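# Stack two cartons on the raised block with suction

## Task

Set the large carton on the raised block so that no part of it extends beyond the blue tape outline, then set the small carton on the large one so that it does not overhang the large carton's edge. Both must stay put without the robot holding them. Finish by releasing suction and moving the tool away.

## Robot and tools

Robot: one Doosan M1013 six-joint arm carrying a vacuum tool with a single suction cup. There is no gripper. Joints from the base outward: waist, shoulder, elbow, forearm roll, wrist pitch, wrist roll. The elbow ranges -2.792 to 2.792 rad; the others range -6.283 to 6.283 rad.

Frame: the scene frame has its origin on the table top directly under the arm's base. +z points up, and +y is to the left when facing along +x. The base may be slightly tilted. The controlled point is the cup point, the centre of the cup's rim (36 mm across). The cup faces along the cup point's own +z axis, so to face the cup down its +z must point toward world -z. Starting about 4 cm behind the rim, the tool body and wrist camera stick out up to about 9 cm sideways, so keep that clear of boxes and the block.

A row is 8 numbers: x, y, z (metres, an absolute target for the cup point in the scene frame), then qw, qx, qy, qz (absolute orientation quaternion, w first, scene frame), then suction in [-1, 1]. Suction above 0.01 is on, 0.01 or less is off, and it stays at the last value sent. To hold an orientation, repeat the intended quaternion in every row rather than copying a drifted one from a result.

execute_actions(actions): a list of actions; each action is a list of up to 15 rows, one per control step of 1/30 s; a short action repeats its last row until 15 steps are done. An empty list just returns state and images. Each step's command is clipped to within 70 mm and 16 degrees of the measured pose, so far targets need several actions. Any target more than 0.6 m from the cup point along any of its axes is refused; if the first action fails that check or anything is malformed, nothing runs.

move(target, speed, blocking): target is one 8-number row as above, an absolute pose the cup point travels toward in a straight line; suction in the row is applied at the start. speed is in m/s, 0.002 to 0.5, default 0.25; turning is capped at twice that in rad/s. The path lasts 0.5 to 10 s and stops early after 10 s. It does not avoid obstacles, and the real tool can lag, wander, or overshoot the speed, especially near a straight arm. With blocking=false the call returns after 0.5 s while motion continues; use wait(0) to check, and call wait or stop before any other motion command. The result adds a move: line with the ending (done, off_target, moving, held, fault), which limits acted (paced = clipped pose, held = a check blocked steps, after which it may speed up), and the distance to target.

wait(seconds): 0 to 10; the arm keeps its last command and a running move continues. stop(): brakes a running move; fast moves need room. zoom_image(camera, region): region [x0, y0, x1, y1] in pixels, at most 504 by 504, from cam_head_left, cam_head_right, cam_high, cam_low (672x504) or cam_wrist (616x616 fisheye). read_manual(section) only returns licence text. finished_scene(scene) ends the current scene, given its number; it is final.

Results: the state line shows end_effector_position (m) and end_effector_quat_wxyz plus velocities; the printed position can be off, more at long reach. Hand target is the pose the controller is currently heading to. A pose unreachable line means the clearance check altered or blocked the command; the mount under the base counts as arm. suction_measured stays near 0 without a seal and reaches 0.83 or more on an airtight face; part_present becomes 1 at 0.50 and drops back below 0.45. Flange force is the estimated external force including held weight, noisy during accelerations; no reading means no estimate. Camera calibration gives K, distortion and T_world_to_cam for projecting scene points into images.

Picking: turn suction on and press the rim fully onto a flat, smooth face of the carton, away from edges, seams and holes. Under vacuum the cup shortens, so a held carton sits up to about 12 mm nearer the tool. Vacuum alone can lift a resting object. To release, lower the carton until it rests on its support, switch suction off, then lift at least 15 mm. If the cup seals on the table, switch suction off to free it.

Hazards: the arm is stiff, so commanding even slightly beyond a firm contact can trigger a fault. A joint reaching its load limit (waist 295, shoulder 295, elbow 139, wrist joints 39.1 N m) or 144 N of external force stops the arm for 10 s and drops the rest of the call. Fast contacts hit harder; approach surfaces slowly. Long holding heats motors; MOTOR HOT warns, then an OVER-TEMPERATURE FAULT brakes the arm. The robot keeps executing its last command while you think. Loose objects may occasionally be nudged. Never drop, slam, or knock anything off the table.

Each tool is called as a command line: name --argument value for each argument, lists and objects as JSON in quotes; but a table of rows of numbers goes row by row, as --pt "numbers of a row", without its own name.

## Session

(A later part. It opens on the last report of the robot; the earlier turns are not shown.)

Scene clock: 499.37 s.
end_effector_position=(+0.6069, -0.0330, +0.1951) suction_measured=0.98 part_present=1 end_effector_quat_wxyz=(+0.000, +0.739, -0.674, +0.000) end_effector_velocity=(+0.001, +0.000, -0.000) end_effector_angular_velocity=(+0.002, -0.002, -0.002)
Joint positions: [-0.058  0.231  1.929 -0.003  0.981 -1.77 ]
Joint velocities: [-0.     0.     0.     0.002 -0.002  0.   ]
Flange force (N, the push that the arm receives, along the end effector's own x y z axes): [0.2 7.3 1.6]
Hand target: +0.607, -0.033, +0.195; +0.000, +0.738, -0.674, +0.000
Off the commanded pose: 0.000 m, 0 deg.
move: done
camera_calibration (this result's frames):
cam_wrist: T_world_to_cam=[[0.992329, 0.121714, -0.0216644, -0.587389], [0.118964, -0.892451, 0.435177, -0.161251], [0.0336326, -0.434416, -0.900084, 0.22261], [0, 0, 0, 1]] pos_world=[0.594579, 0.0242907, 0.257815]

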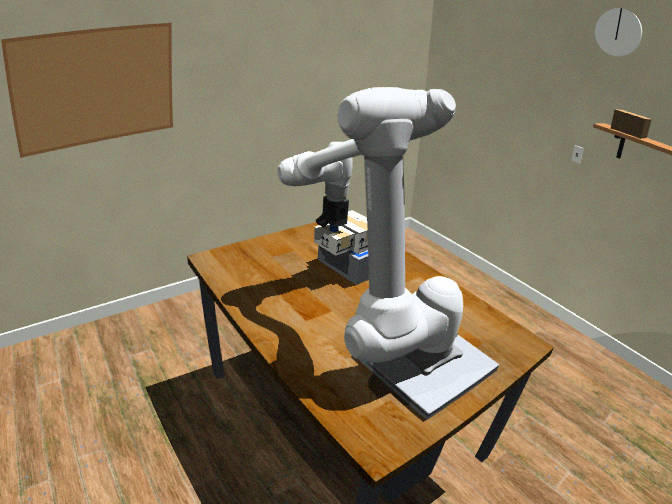

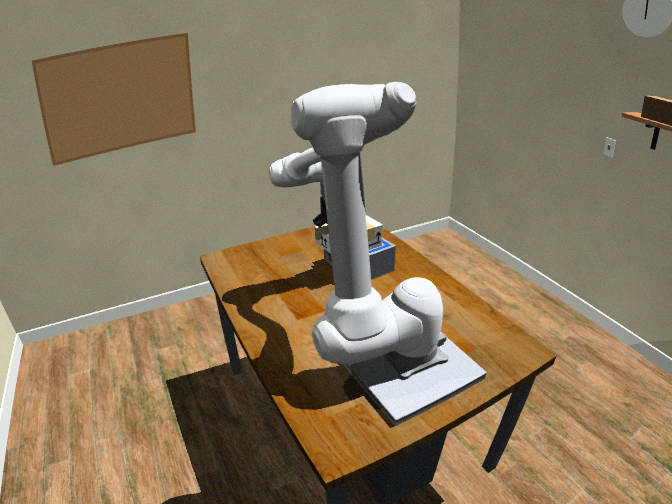

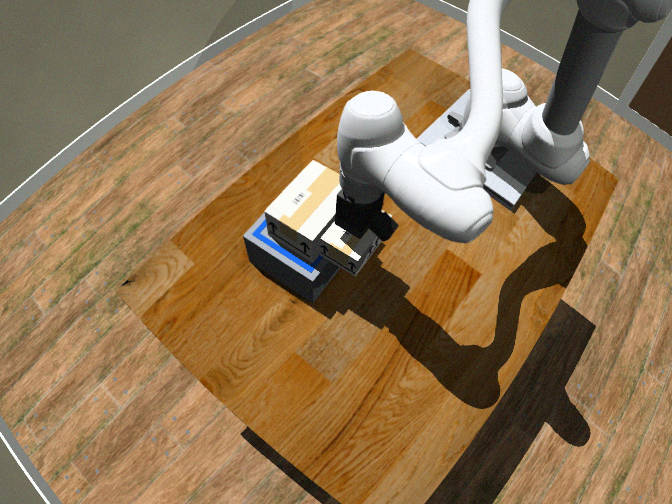

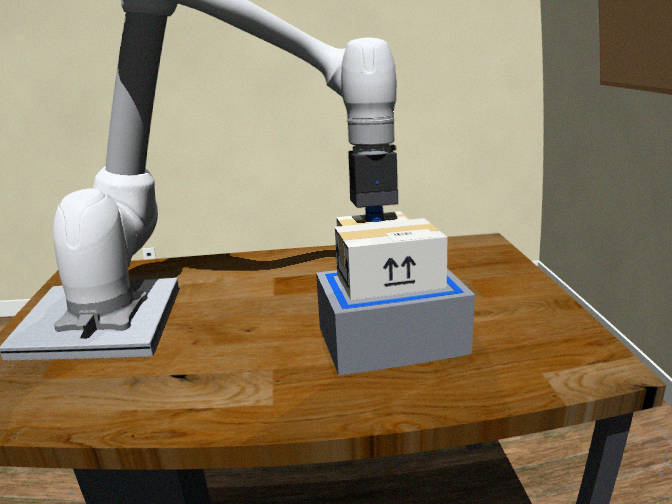

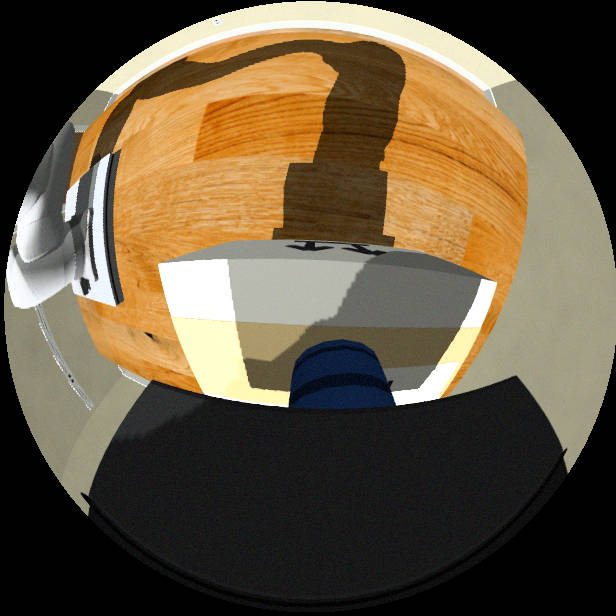

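In position beside it. Now a gentle push to recenter the large carton.

move --target '[0.6087, -0.0529, 0.195, 0.0, -0.7385, 0.6743, 0.0, 1]' --speed 0.02

zoom_image --camera "cam_low" --region '[300, 190, 500, 330]'

zoom_image --camera "cam_high" --region '[230, 120, 420, 310]'

Scene clock: 504.70 s.
end_effector_position=(+0.6087, -0.0529, +0.1950) suction_measured=0.98 part_present=1 end_effector_quat_wxyz=(+0.000, +0.738, -0.674, +0.000) end_effector_velocity=(-0.000, -0.001, -0.000) end_effector_angular_velocity=(-0.001, +0.002, -0.001)
Joint positions: [-0.09   0.236  1.923 -0.003  0.983 -1.802]
Joint velocities: [-0.001  0.001 -0.001 -0.001  0.002  0.   ]
Flange force (N, the push that the arm receives, along the end effector's own x y z axes): [0.9 6.6 1.2]
Hand target: +0.609, -0.053, +0.195; +0.000, +0.738, -0.674, +0.000
Off the commanded pose: 0.000 m, 0 deg.
move: done
camera_calibration (this result's frames):
cam_wrist: T_world_to_cam=[[0.992336, 0.12164, -0.0217413, -0.58675], [0.118934, -0.89249, 0.435104, -0.179137], [0.0335224, -0.434355, -0.900118, 0.213871], [0, 0, 0, 1]] pos_world=[0.596389, 0.00439077, 0.257696]

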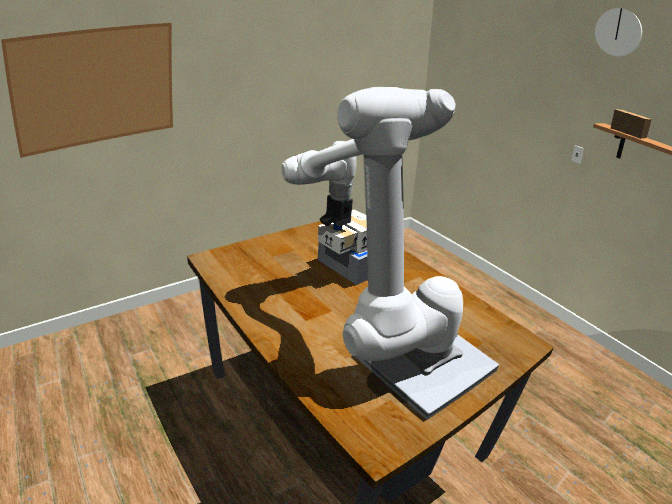

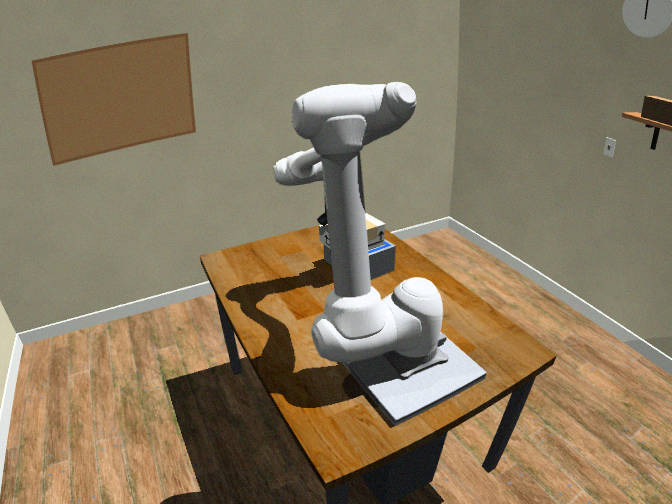

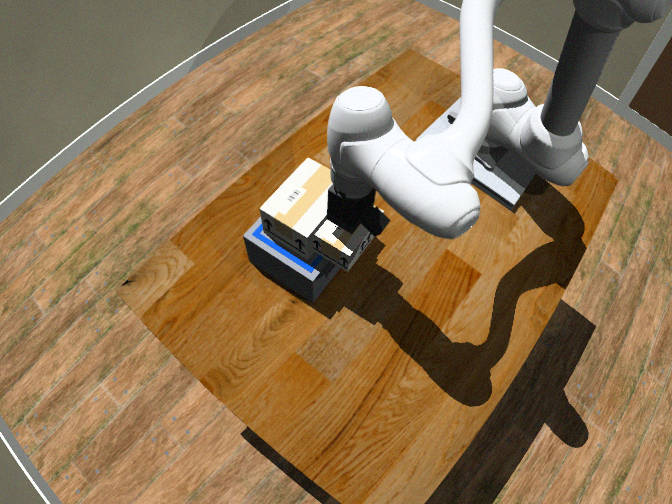

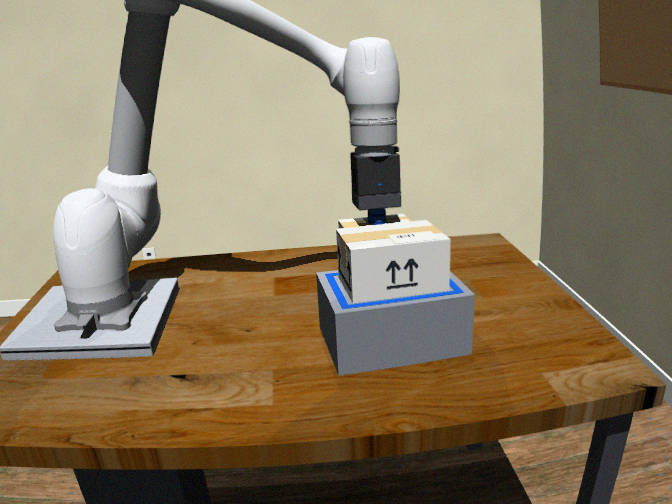

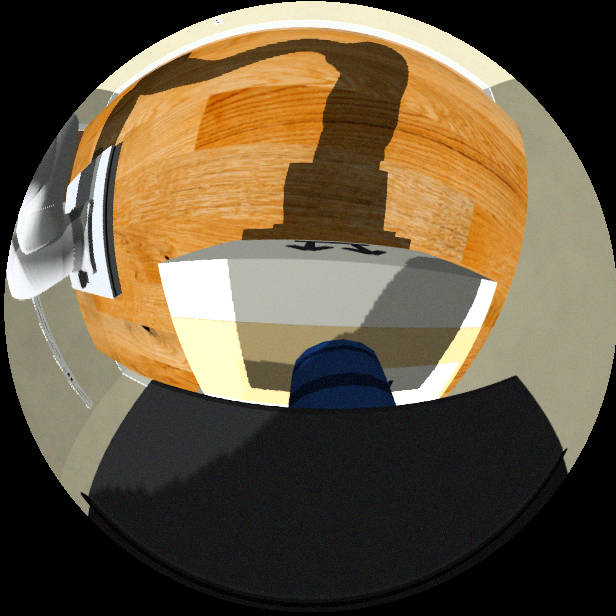

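Region (300, 190, 500, 330) of cam_low's 672x504 image, scaled by 2.520, with more detail than that image has; it fills the top 353 rows of this view, and the rest is white.

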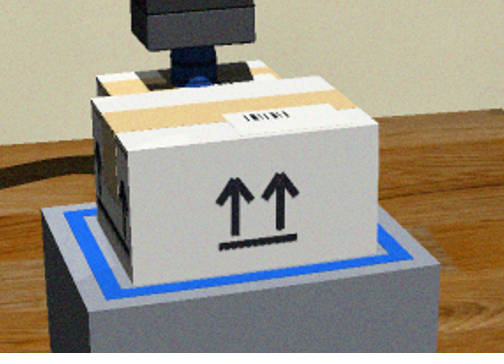

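Region (230, 120, 420, 310) of cam_high's 672x504 image, scaled by 2.653, with more detail than that image has.

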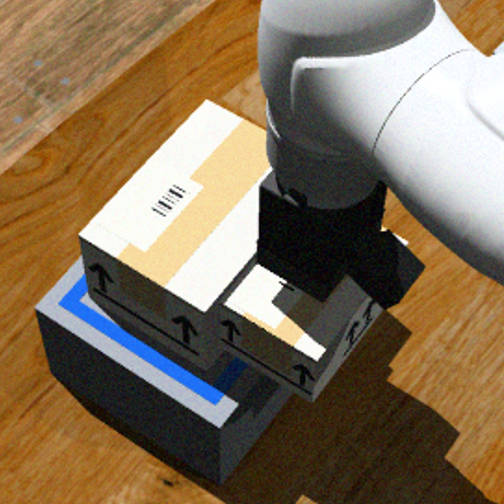

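execute_actions --actions '[]'

Scene clock: 514.10 s.
end_effector_position=(+0.6087, -0.0529, +0.1950) suction_measured=0.98 part_present=1 end_effector_quat_wxyz=(+0.000, +0.738, -0.674, +0.000) end_effector_velocity=(-0.000, +0.000, -0.001) end_effector_angular_velocity=(+0.001, +0.002, -0.001)
Joint positions: [-0.09   0.236  1.923 -0.003  0.983 -1.802]
Joint velocities: [0.    0.001 0.    0.001 0.    0.   ]
Flange force (N, the push that the arm receives, along the end effector's own x y z axes): [-3.5 6.2 2.9]
Hand target: +0.609, -0.053, +0.195; +0.000, +0.738, -0.674, +0.000
Off the commanded pose: 0.000 m, 0 deg.
camera_calibration (this result's frames):
cam_wrist: T_world_to_cam=[[0.992336, 0.121639, -0.0217363, -0.586753], [0.118931, -0.89249, 0.435105, -0.179141], [0.0335263, -0.434356, -0.900117, 0.213869], [0, 0, 0, 1]] pos_world=[0.596392, 0.00438596, 0.257698]

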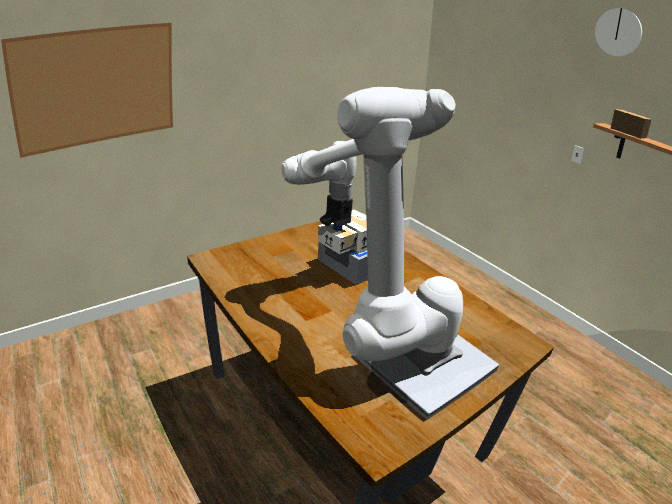

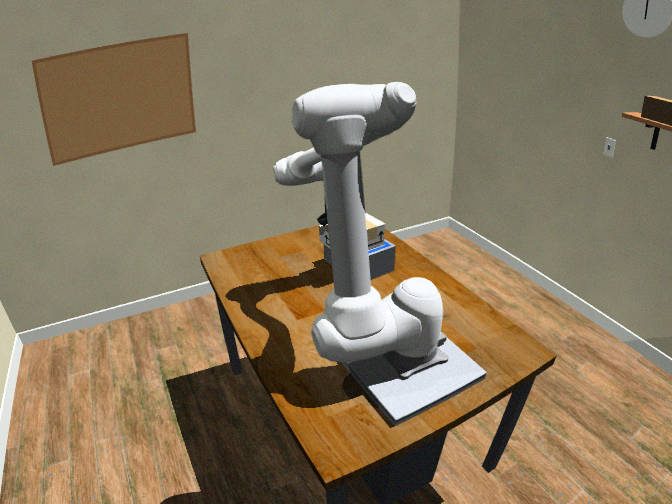

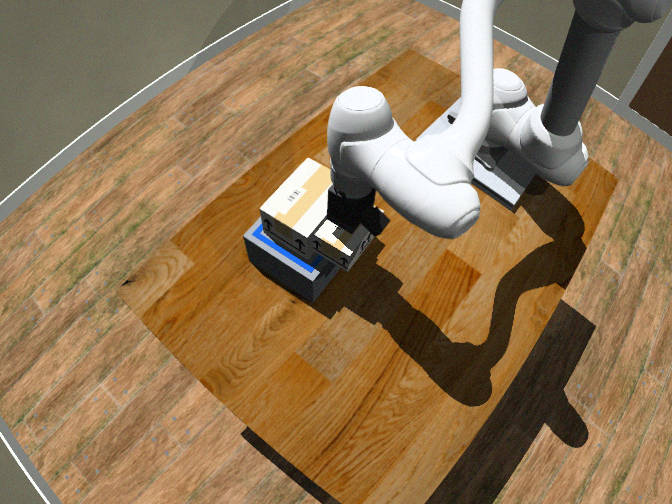

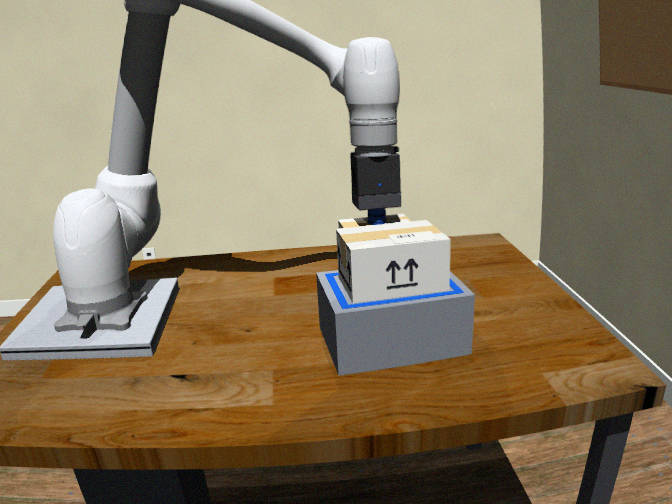

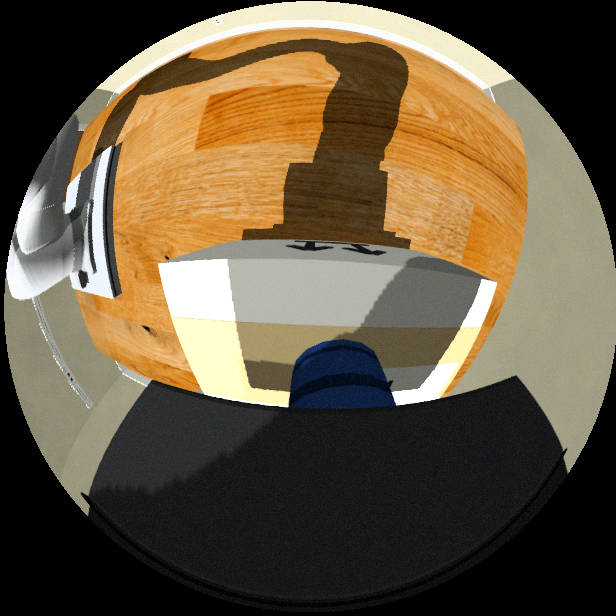

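move --target '[0.6082, -0.047, 0.197, 0, -0.7385, 0.6743, 0, 1]' --speed 0.03

move --target '[0.6082, -0.047, 0.30, 0, -0.7385, 0.6743, 0, 1]' --speed 0.15

move --target '[0.6183, -0.159, 0.298, 0, -0.7385, 0.6743, 0, 1]' --speed 0.15

move --target '[0.6183, -0.159, 0.286, 0, -0.7385, 0.6743, 0, 1]' --speed 0.03

Scene clock: 521.30 s.
end_effector_position=(+0.6082, -0.0470, +0.1970) suction_measured=0.98 part_present=1 end_effector_quat_wxyz=(+0.000, +0.738, -0.674, -0.000) end_effector_velocity=(-0.000, +0.000, -0.001) end_effector_angular_velocity=(+0.001, +0.002, -0.000)
Joint positions: [-0.08   0.233  1.923 -0.003  0.986 -1.792]
Joint velocities: [ 0.     0.002 -0.     0.     0.001 -0.   ]
Flange force (N, the push that the arm receives, along the end effector's own x y z axes): [-2.3 6.4 1.9]
Hand target: +0.608, -0.047, +0.197; -0.000, +0.738, -0.674, -0.000
Off the commanded pose: 0.000 m, 0 deg.
move: done
camera_calibration (this result's frames):
cam_wrist: T_world_to_cam=[[0.992339, 0.121618, -0.0217403, -0.586944], [0.118914, -0.892496, 0.435099, -0.174712], [0.0335129, -0.434351, -0.90012, 0.218227], [0, 0, 0, 1]] pos_world=[0.595909, 0.0102408, 0.259687]

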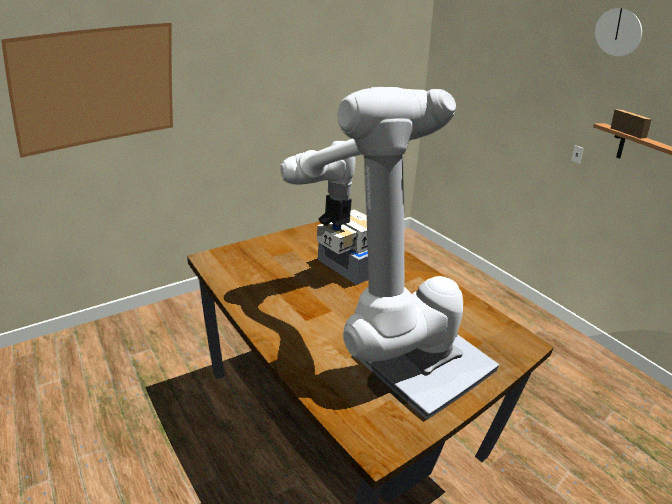

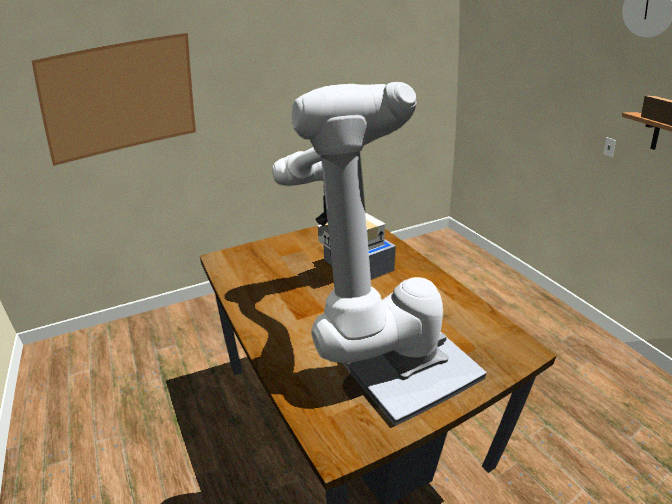

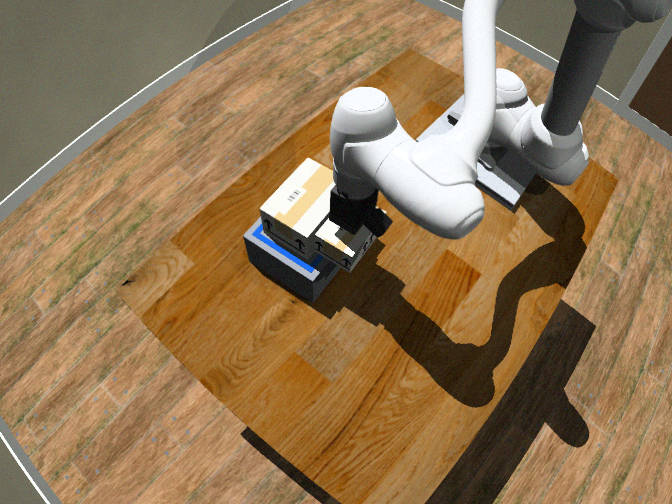

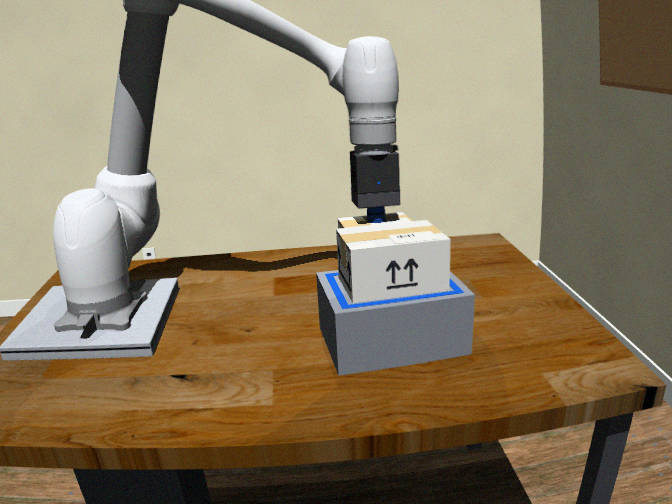

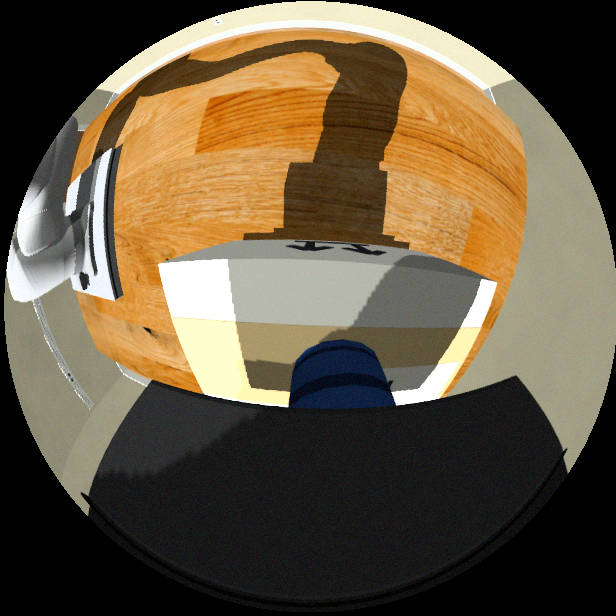

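Scene clock: 522.30 s.
end_effector_position=(+0.6082, -0.0470, +0.2999) suction_measured=0.98 part_present=1 end_effector_quat_wxyz=(-0.000, +0.738, -0.674, -0.000) end_effector_velocity=(+0.000, +0.001, -0.001) end_effector_angular_velocity=(+0.002, +0.001, +0.001)
Joint positions: [-0.08   0.151  1.815 -0.002  1.175 -1.792]
Joint velocities: [ 0.     0.001  0.     0.002 -0.001 -0.001]
Flange force (N, the push that the arm receives, along the end effector's own x y z axes): [0.7 5.0 4.2]
Hand target: +0.608, -0.047, +0.300; -0.000, +0.738, -0.674, -0.000
Off the commanded pose: 0.000 m, 0 deg.
move: done
camera_calibration (this result's frames):
cam_wrist: T_world_to_cam=[[0.992346, 0.121565, -0.0217138, -0.584715], [0.118857, -0.892539, 0.435025, -0.219392], [0.0335033, -0.434277, -0.900156, 0.310929], [0, 0, 0, 1]] pos_world=[0.595899, 0.0102938, 0.36263]

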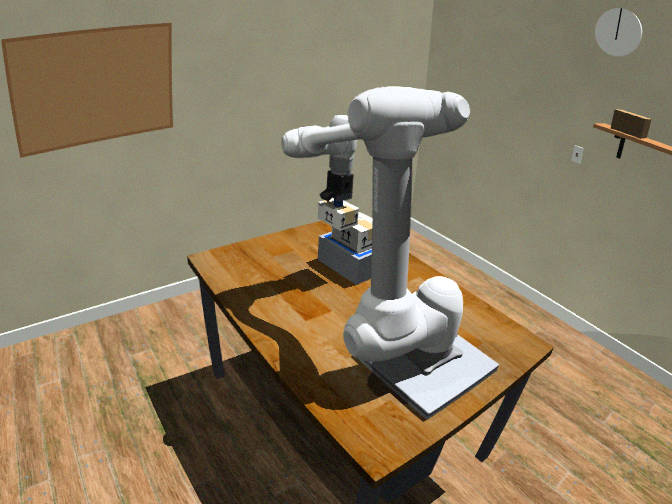

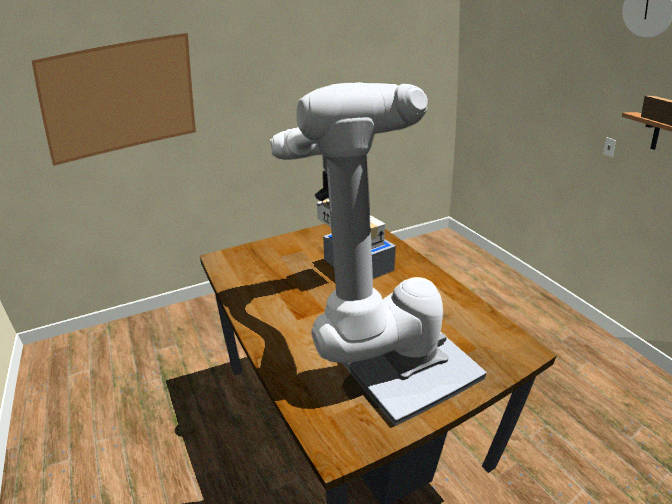

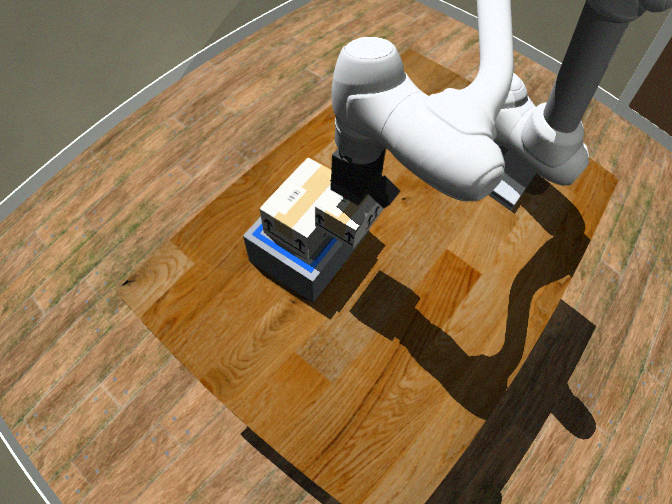

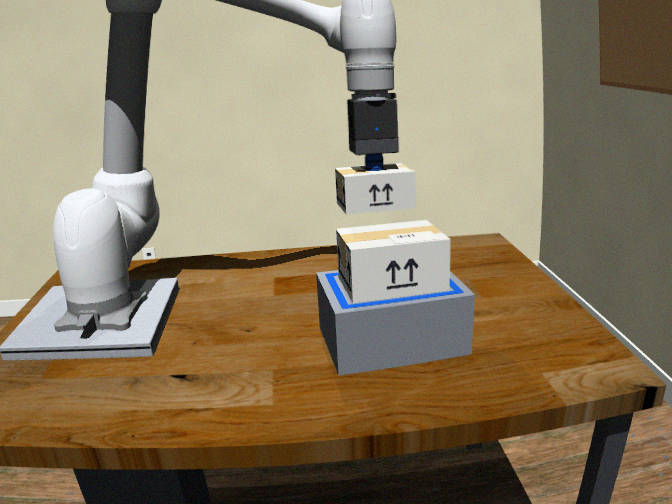

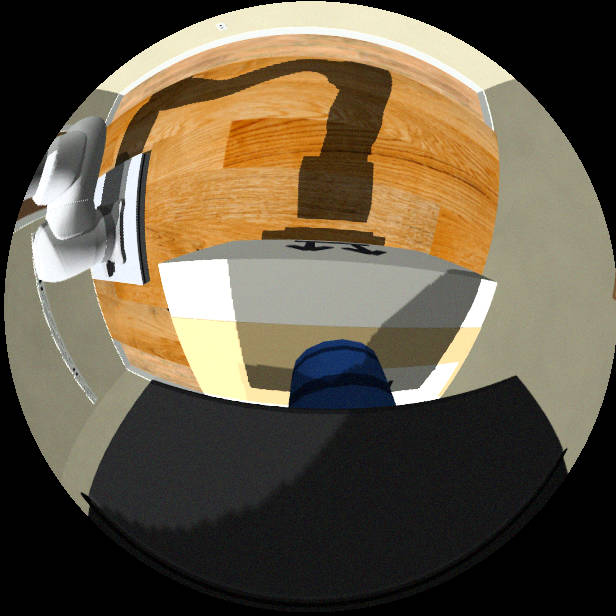

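Scene clock: 523.37 s.
end_effector_position=(+0.6183, -0.1589, +0.2980) suction_measured=0.98 part_present=1 end_effector_quat_wxyz=(+0.000, +0.739, -0.674, +0.000) end_effector_velocity=(+0.000, -0.000, -0.000) end_effector_angular_velocity=(-0.001, -0.001, +0.001)
Joint positions: [-0.252  0.195  1.765 -0.003  1.181 -1.964]
Joint velocities: [-0.    -0.     0.    -0.    -0.002 -0.001]
Flange force (N, the push that the arm receives, along the end effector's own x y z axes): [-1.9 5.0 3.8]
Hand target: +0.618, -0.159, +0.298; +0.000, +0.738, -0.674, +0.000
Off the commanded pose: 0.000 m, 0 deg.
move: done
camera_calibration (this result's frames):
cam_wrist: T_world_to_cam=[[0.992322, 0.121745, -0.0217887, -0.581101], [0.119041, -0.892376, 0.435309, -0.319869], [0.033553, -0.43456, -0.900017, 0.260157], [0, 0, 0, 1]] pos_world=[0.605988, -0.101643, 0.360726]

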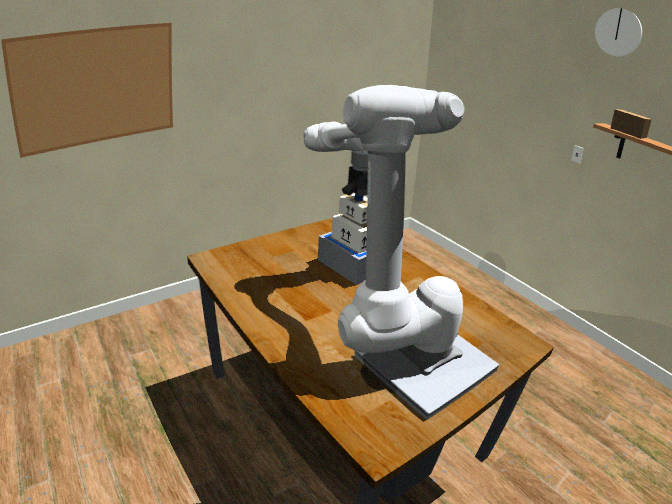

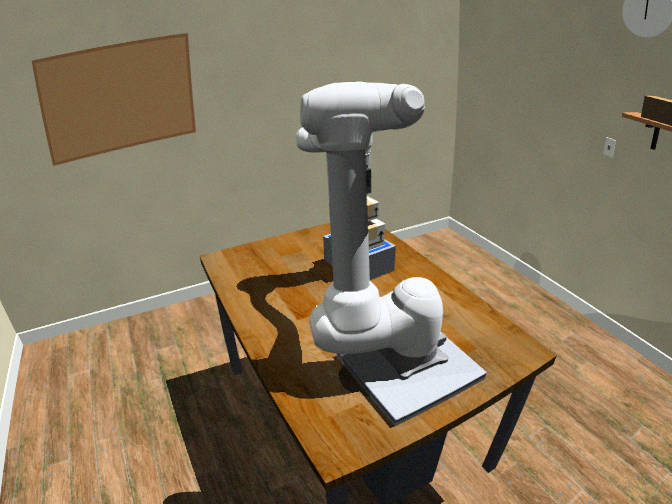

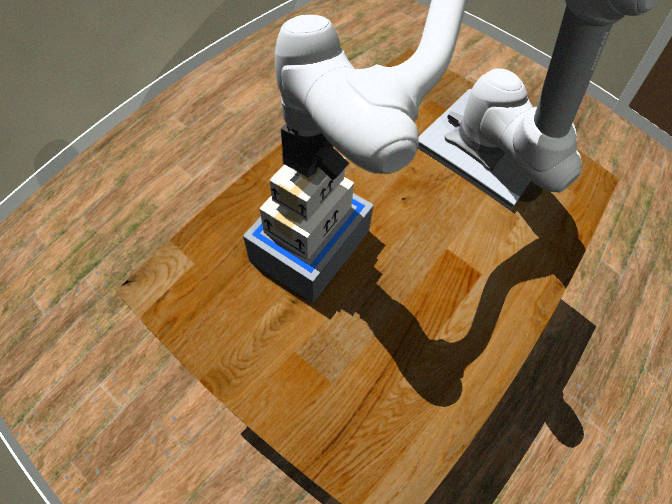

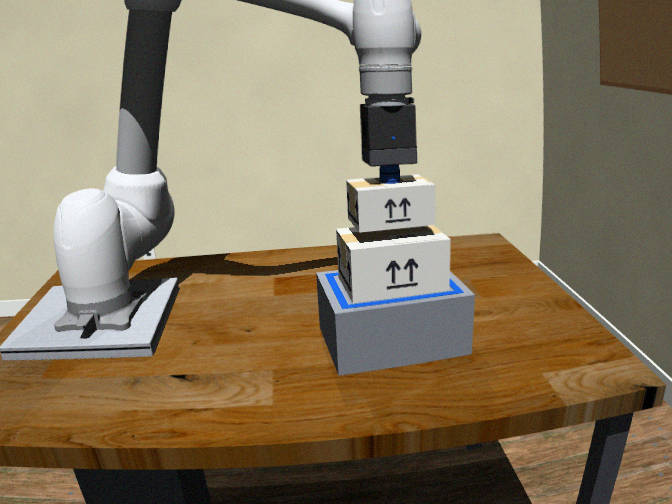

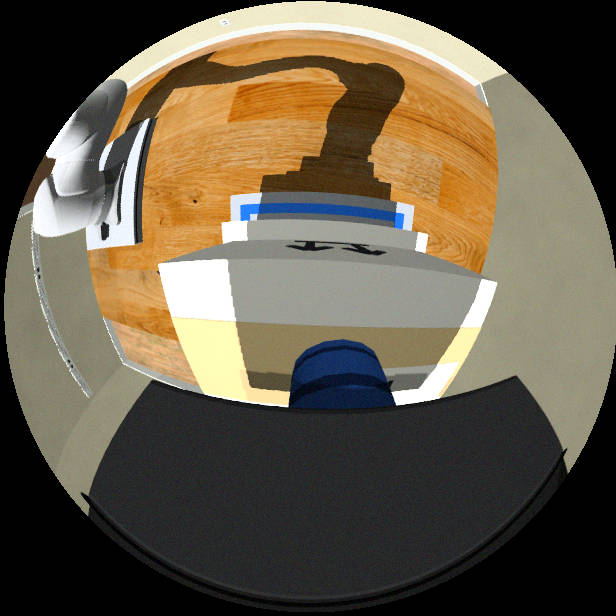

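Scene clock: 524.07 s.
end_effector_position=(+0.6183, -0.1590, +0.2860) suction_measured=0.98 part_present=1 end_effector_quat_wxyz=(-0.000, +0.738, -0.674, +0.000) end_effector_velocity=(-0.000, +0.000, -0.000) end_effector_angular_velocity=(-0.000, +0.000, +0.000)
Joint positions: [-0.252  0.203  1.779 -0.002  1.159 -1.965]
Joint velocities: [ 0. -0.  0. -0. -0.  0.]
Flange force (N, the push that the arm receives, along the end effector's own x y z axes): [-3.6 7.2 2.0]
Hand target: +0.618, -0.159, +0.286; +0.000, +0.738, -0.674, +0.000
Off the commanded pose: 0.000 m, 0 deg.
move: done
camera_calibration (this result's frames):
cam_wrist: T_world_to_cam=[[0.992337, 0.121635, -0.0217258, -0.581398], [0.118923, -0.892494, 0.4351, -0.314586], [0.0335335, -0.43435, -0.90012, 0.249374], [0, 0, 0, 1]] pos_world=[0.605992, -0.101732, 0.348712]

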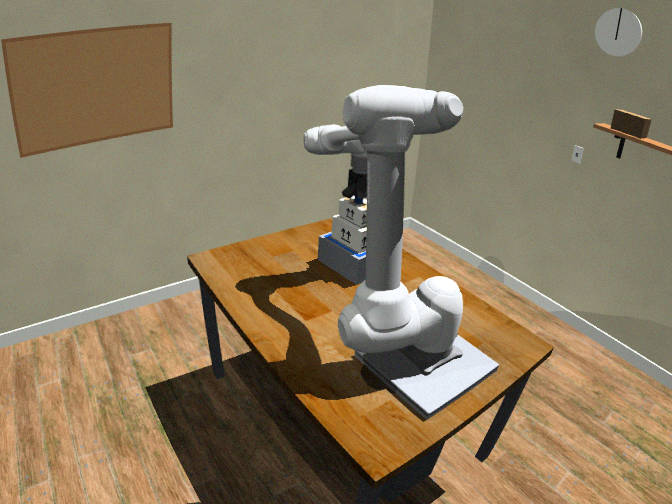

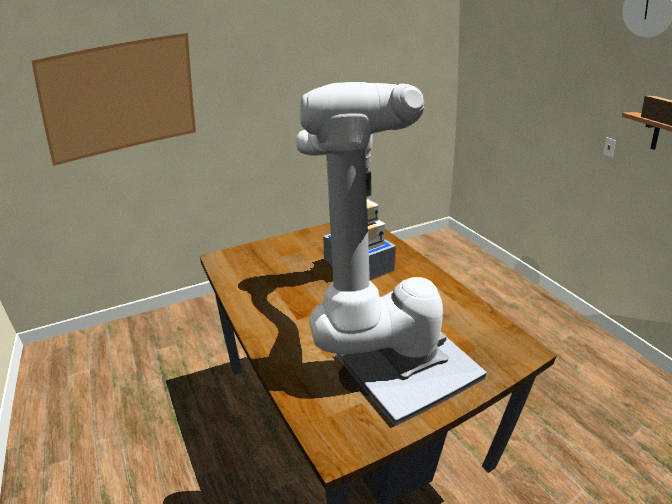

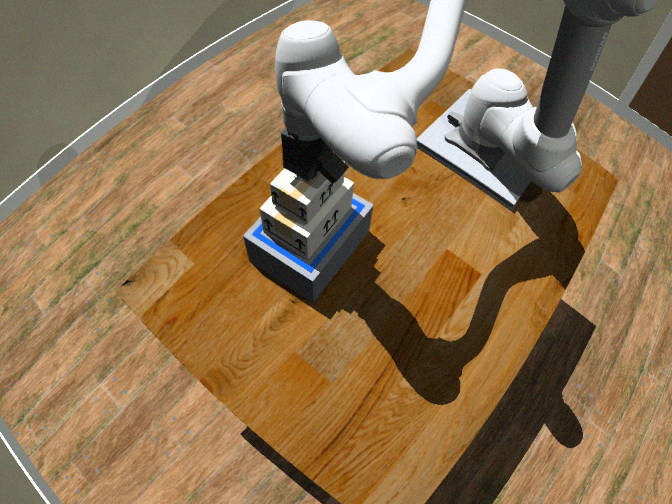

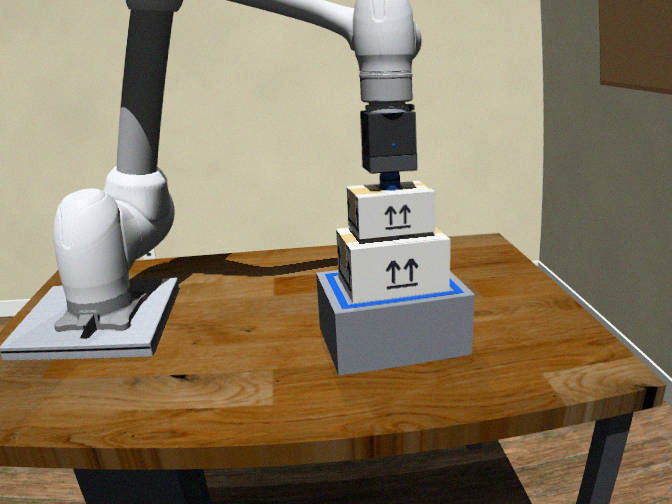

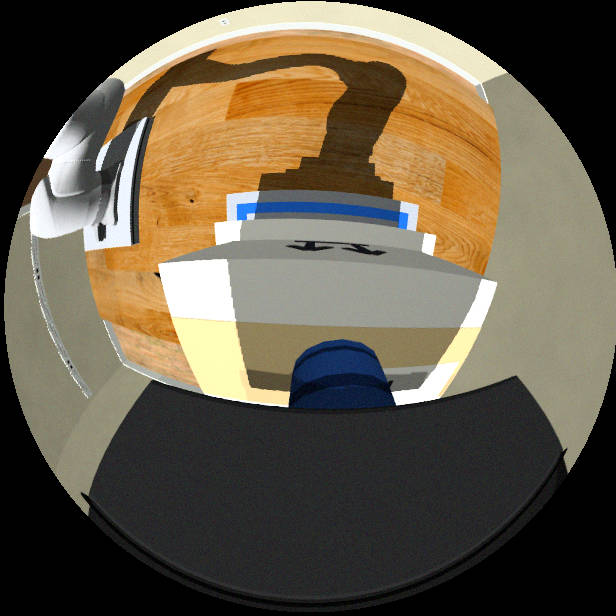

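zoom_image --camera "cam_low" --region '[300, 140, 500, 330]'

zoom_image --camera "cam_high" --region '[230, 120, 400, 310]'

zoom_image --camera "cam_wrist" --region '[150, 170, 510, 300]'

Region (300, 140, 500, 330) of cam_low's 672x504 image, scaled by 2.520, with more detail than that image has; it fills the top 479 rows of this view, and the rest is white.

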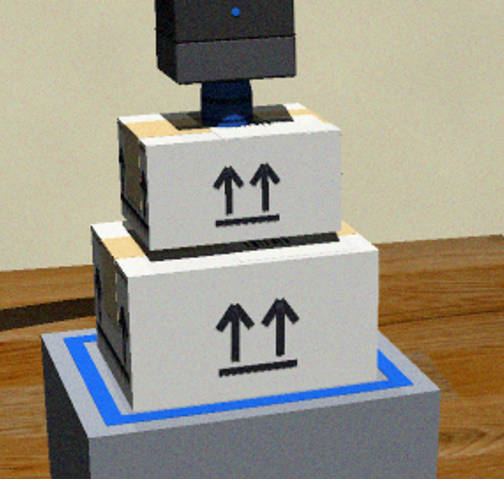

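Region (230, 120, 400, 310) of cam_high's 672x504 image, scaled by 2.653, with more detail than that image has; it fills the left 451 columns of this view, and the rest is white.

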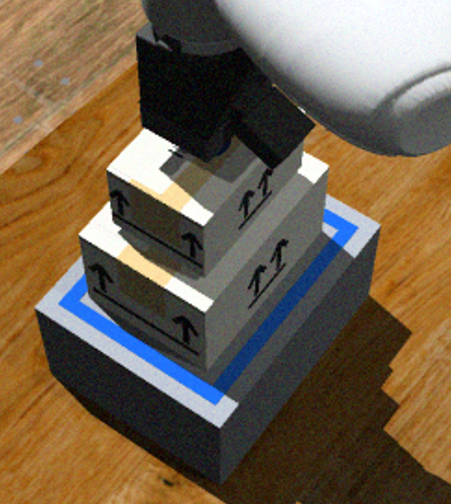

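Region (150, 170, 510, 300) of cam_wrist's 616x616 image, scaled by 1.400, with more detail than that image has; it fills the top 182 rows of this view, and the rest is white.

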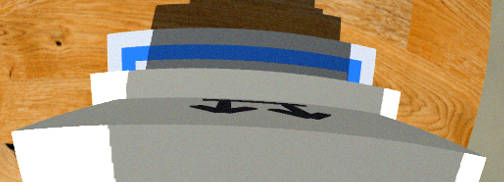

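move --target '[0.6183, -0.159, 0.279, 0, -0.7385, 0.6743, 0, 1]' --speed 0.015

zoom_image --camera "cam_low" --region '[300, 140, 500, 330]'

Scene clock: 532.37 s.
end_effector_position=(+0.6183, -0.1590, +0.2790) suction_measured=0.98 part_present=1 end_effector_quat_wxyz=(-0.000, +0.738, -0.674, -0.000) end_effector_velocity=(-0.000, -0.001, +0.001) end_effector_angular_velocity=(-0.001, -0.000, -0.000)
Joint positions: [-0.252  0.207  1.787 -0.002  1.147 -1.965]
Joint velocities: [-0.001 -0.001 -0.    -0.001  0.001 -0.   ]
Flange force (N, the push that the arm receives, along the end effector's own x y z axes): [-3.4 5.5 4.1]
Hand target: +0.618, -0.159, +0.279; +0.000, +0.738, -0.674, +0.000
Off the commanded pose: 0.000 m, 0 deg.
move: done
camera_calibration (this result's frames):
cam_wrist: T_world_to_cam=[[0.992337, 0.121635, -0.0217253, -0.58155], [0.118923, -0.892499, 0.435089, -0.311535], [0.033532, -0.434338, -0.900125, 0.243072], [0, 0, 0, 1]] pos_world=[0.605992, -0.101733, 0.341706]

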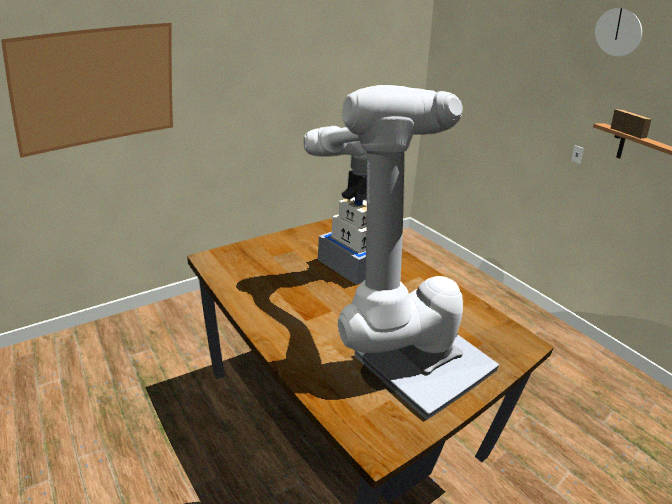

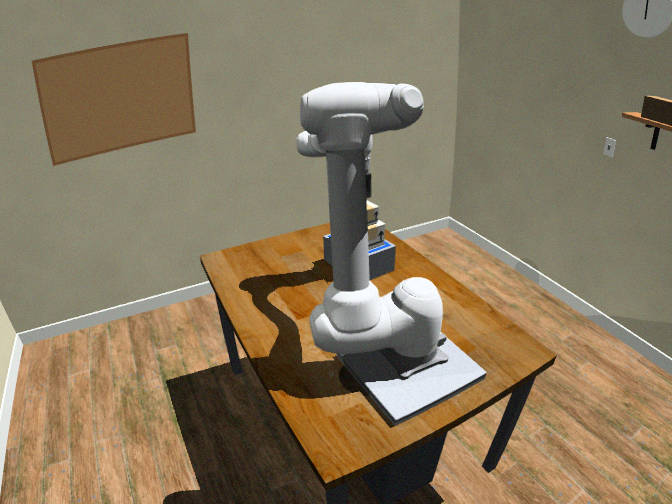

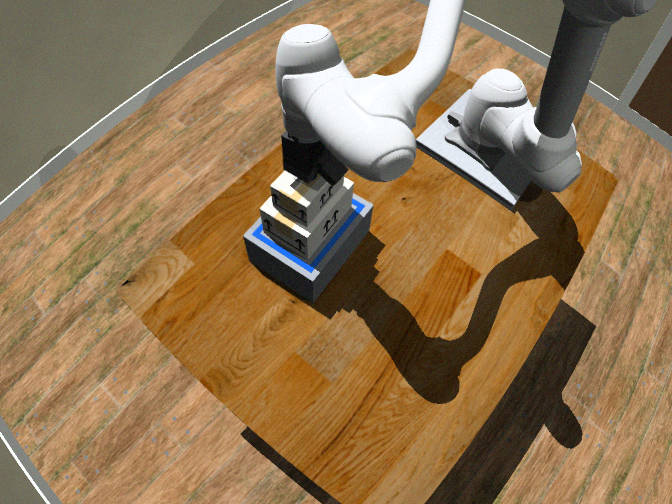

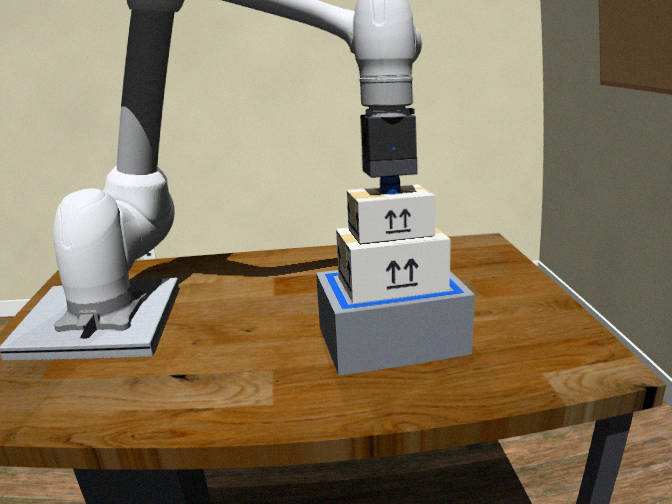

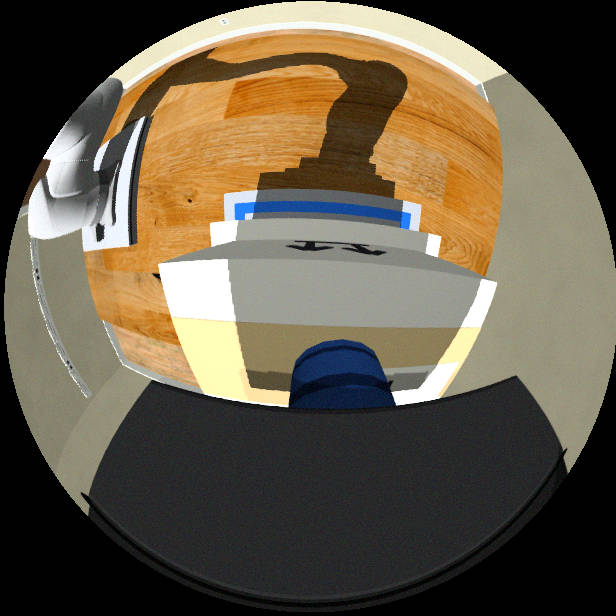

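Region (300, 140, 500, 330) of cam_low's 672x504 image, scaled by 2.520, with more detail than that image has; it fills the top 479 rows of this view, and the rest is white.

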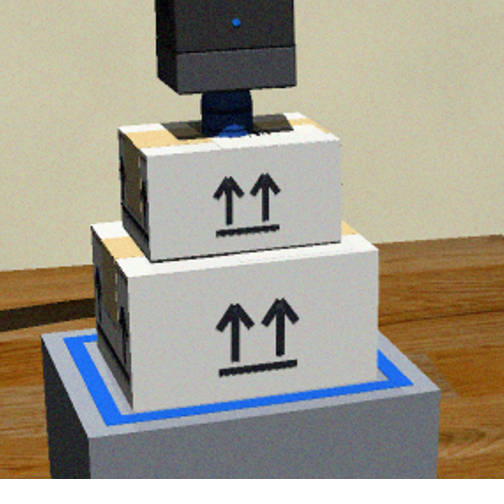

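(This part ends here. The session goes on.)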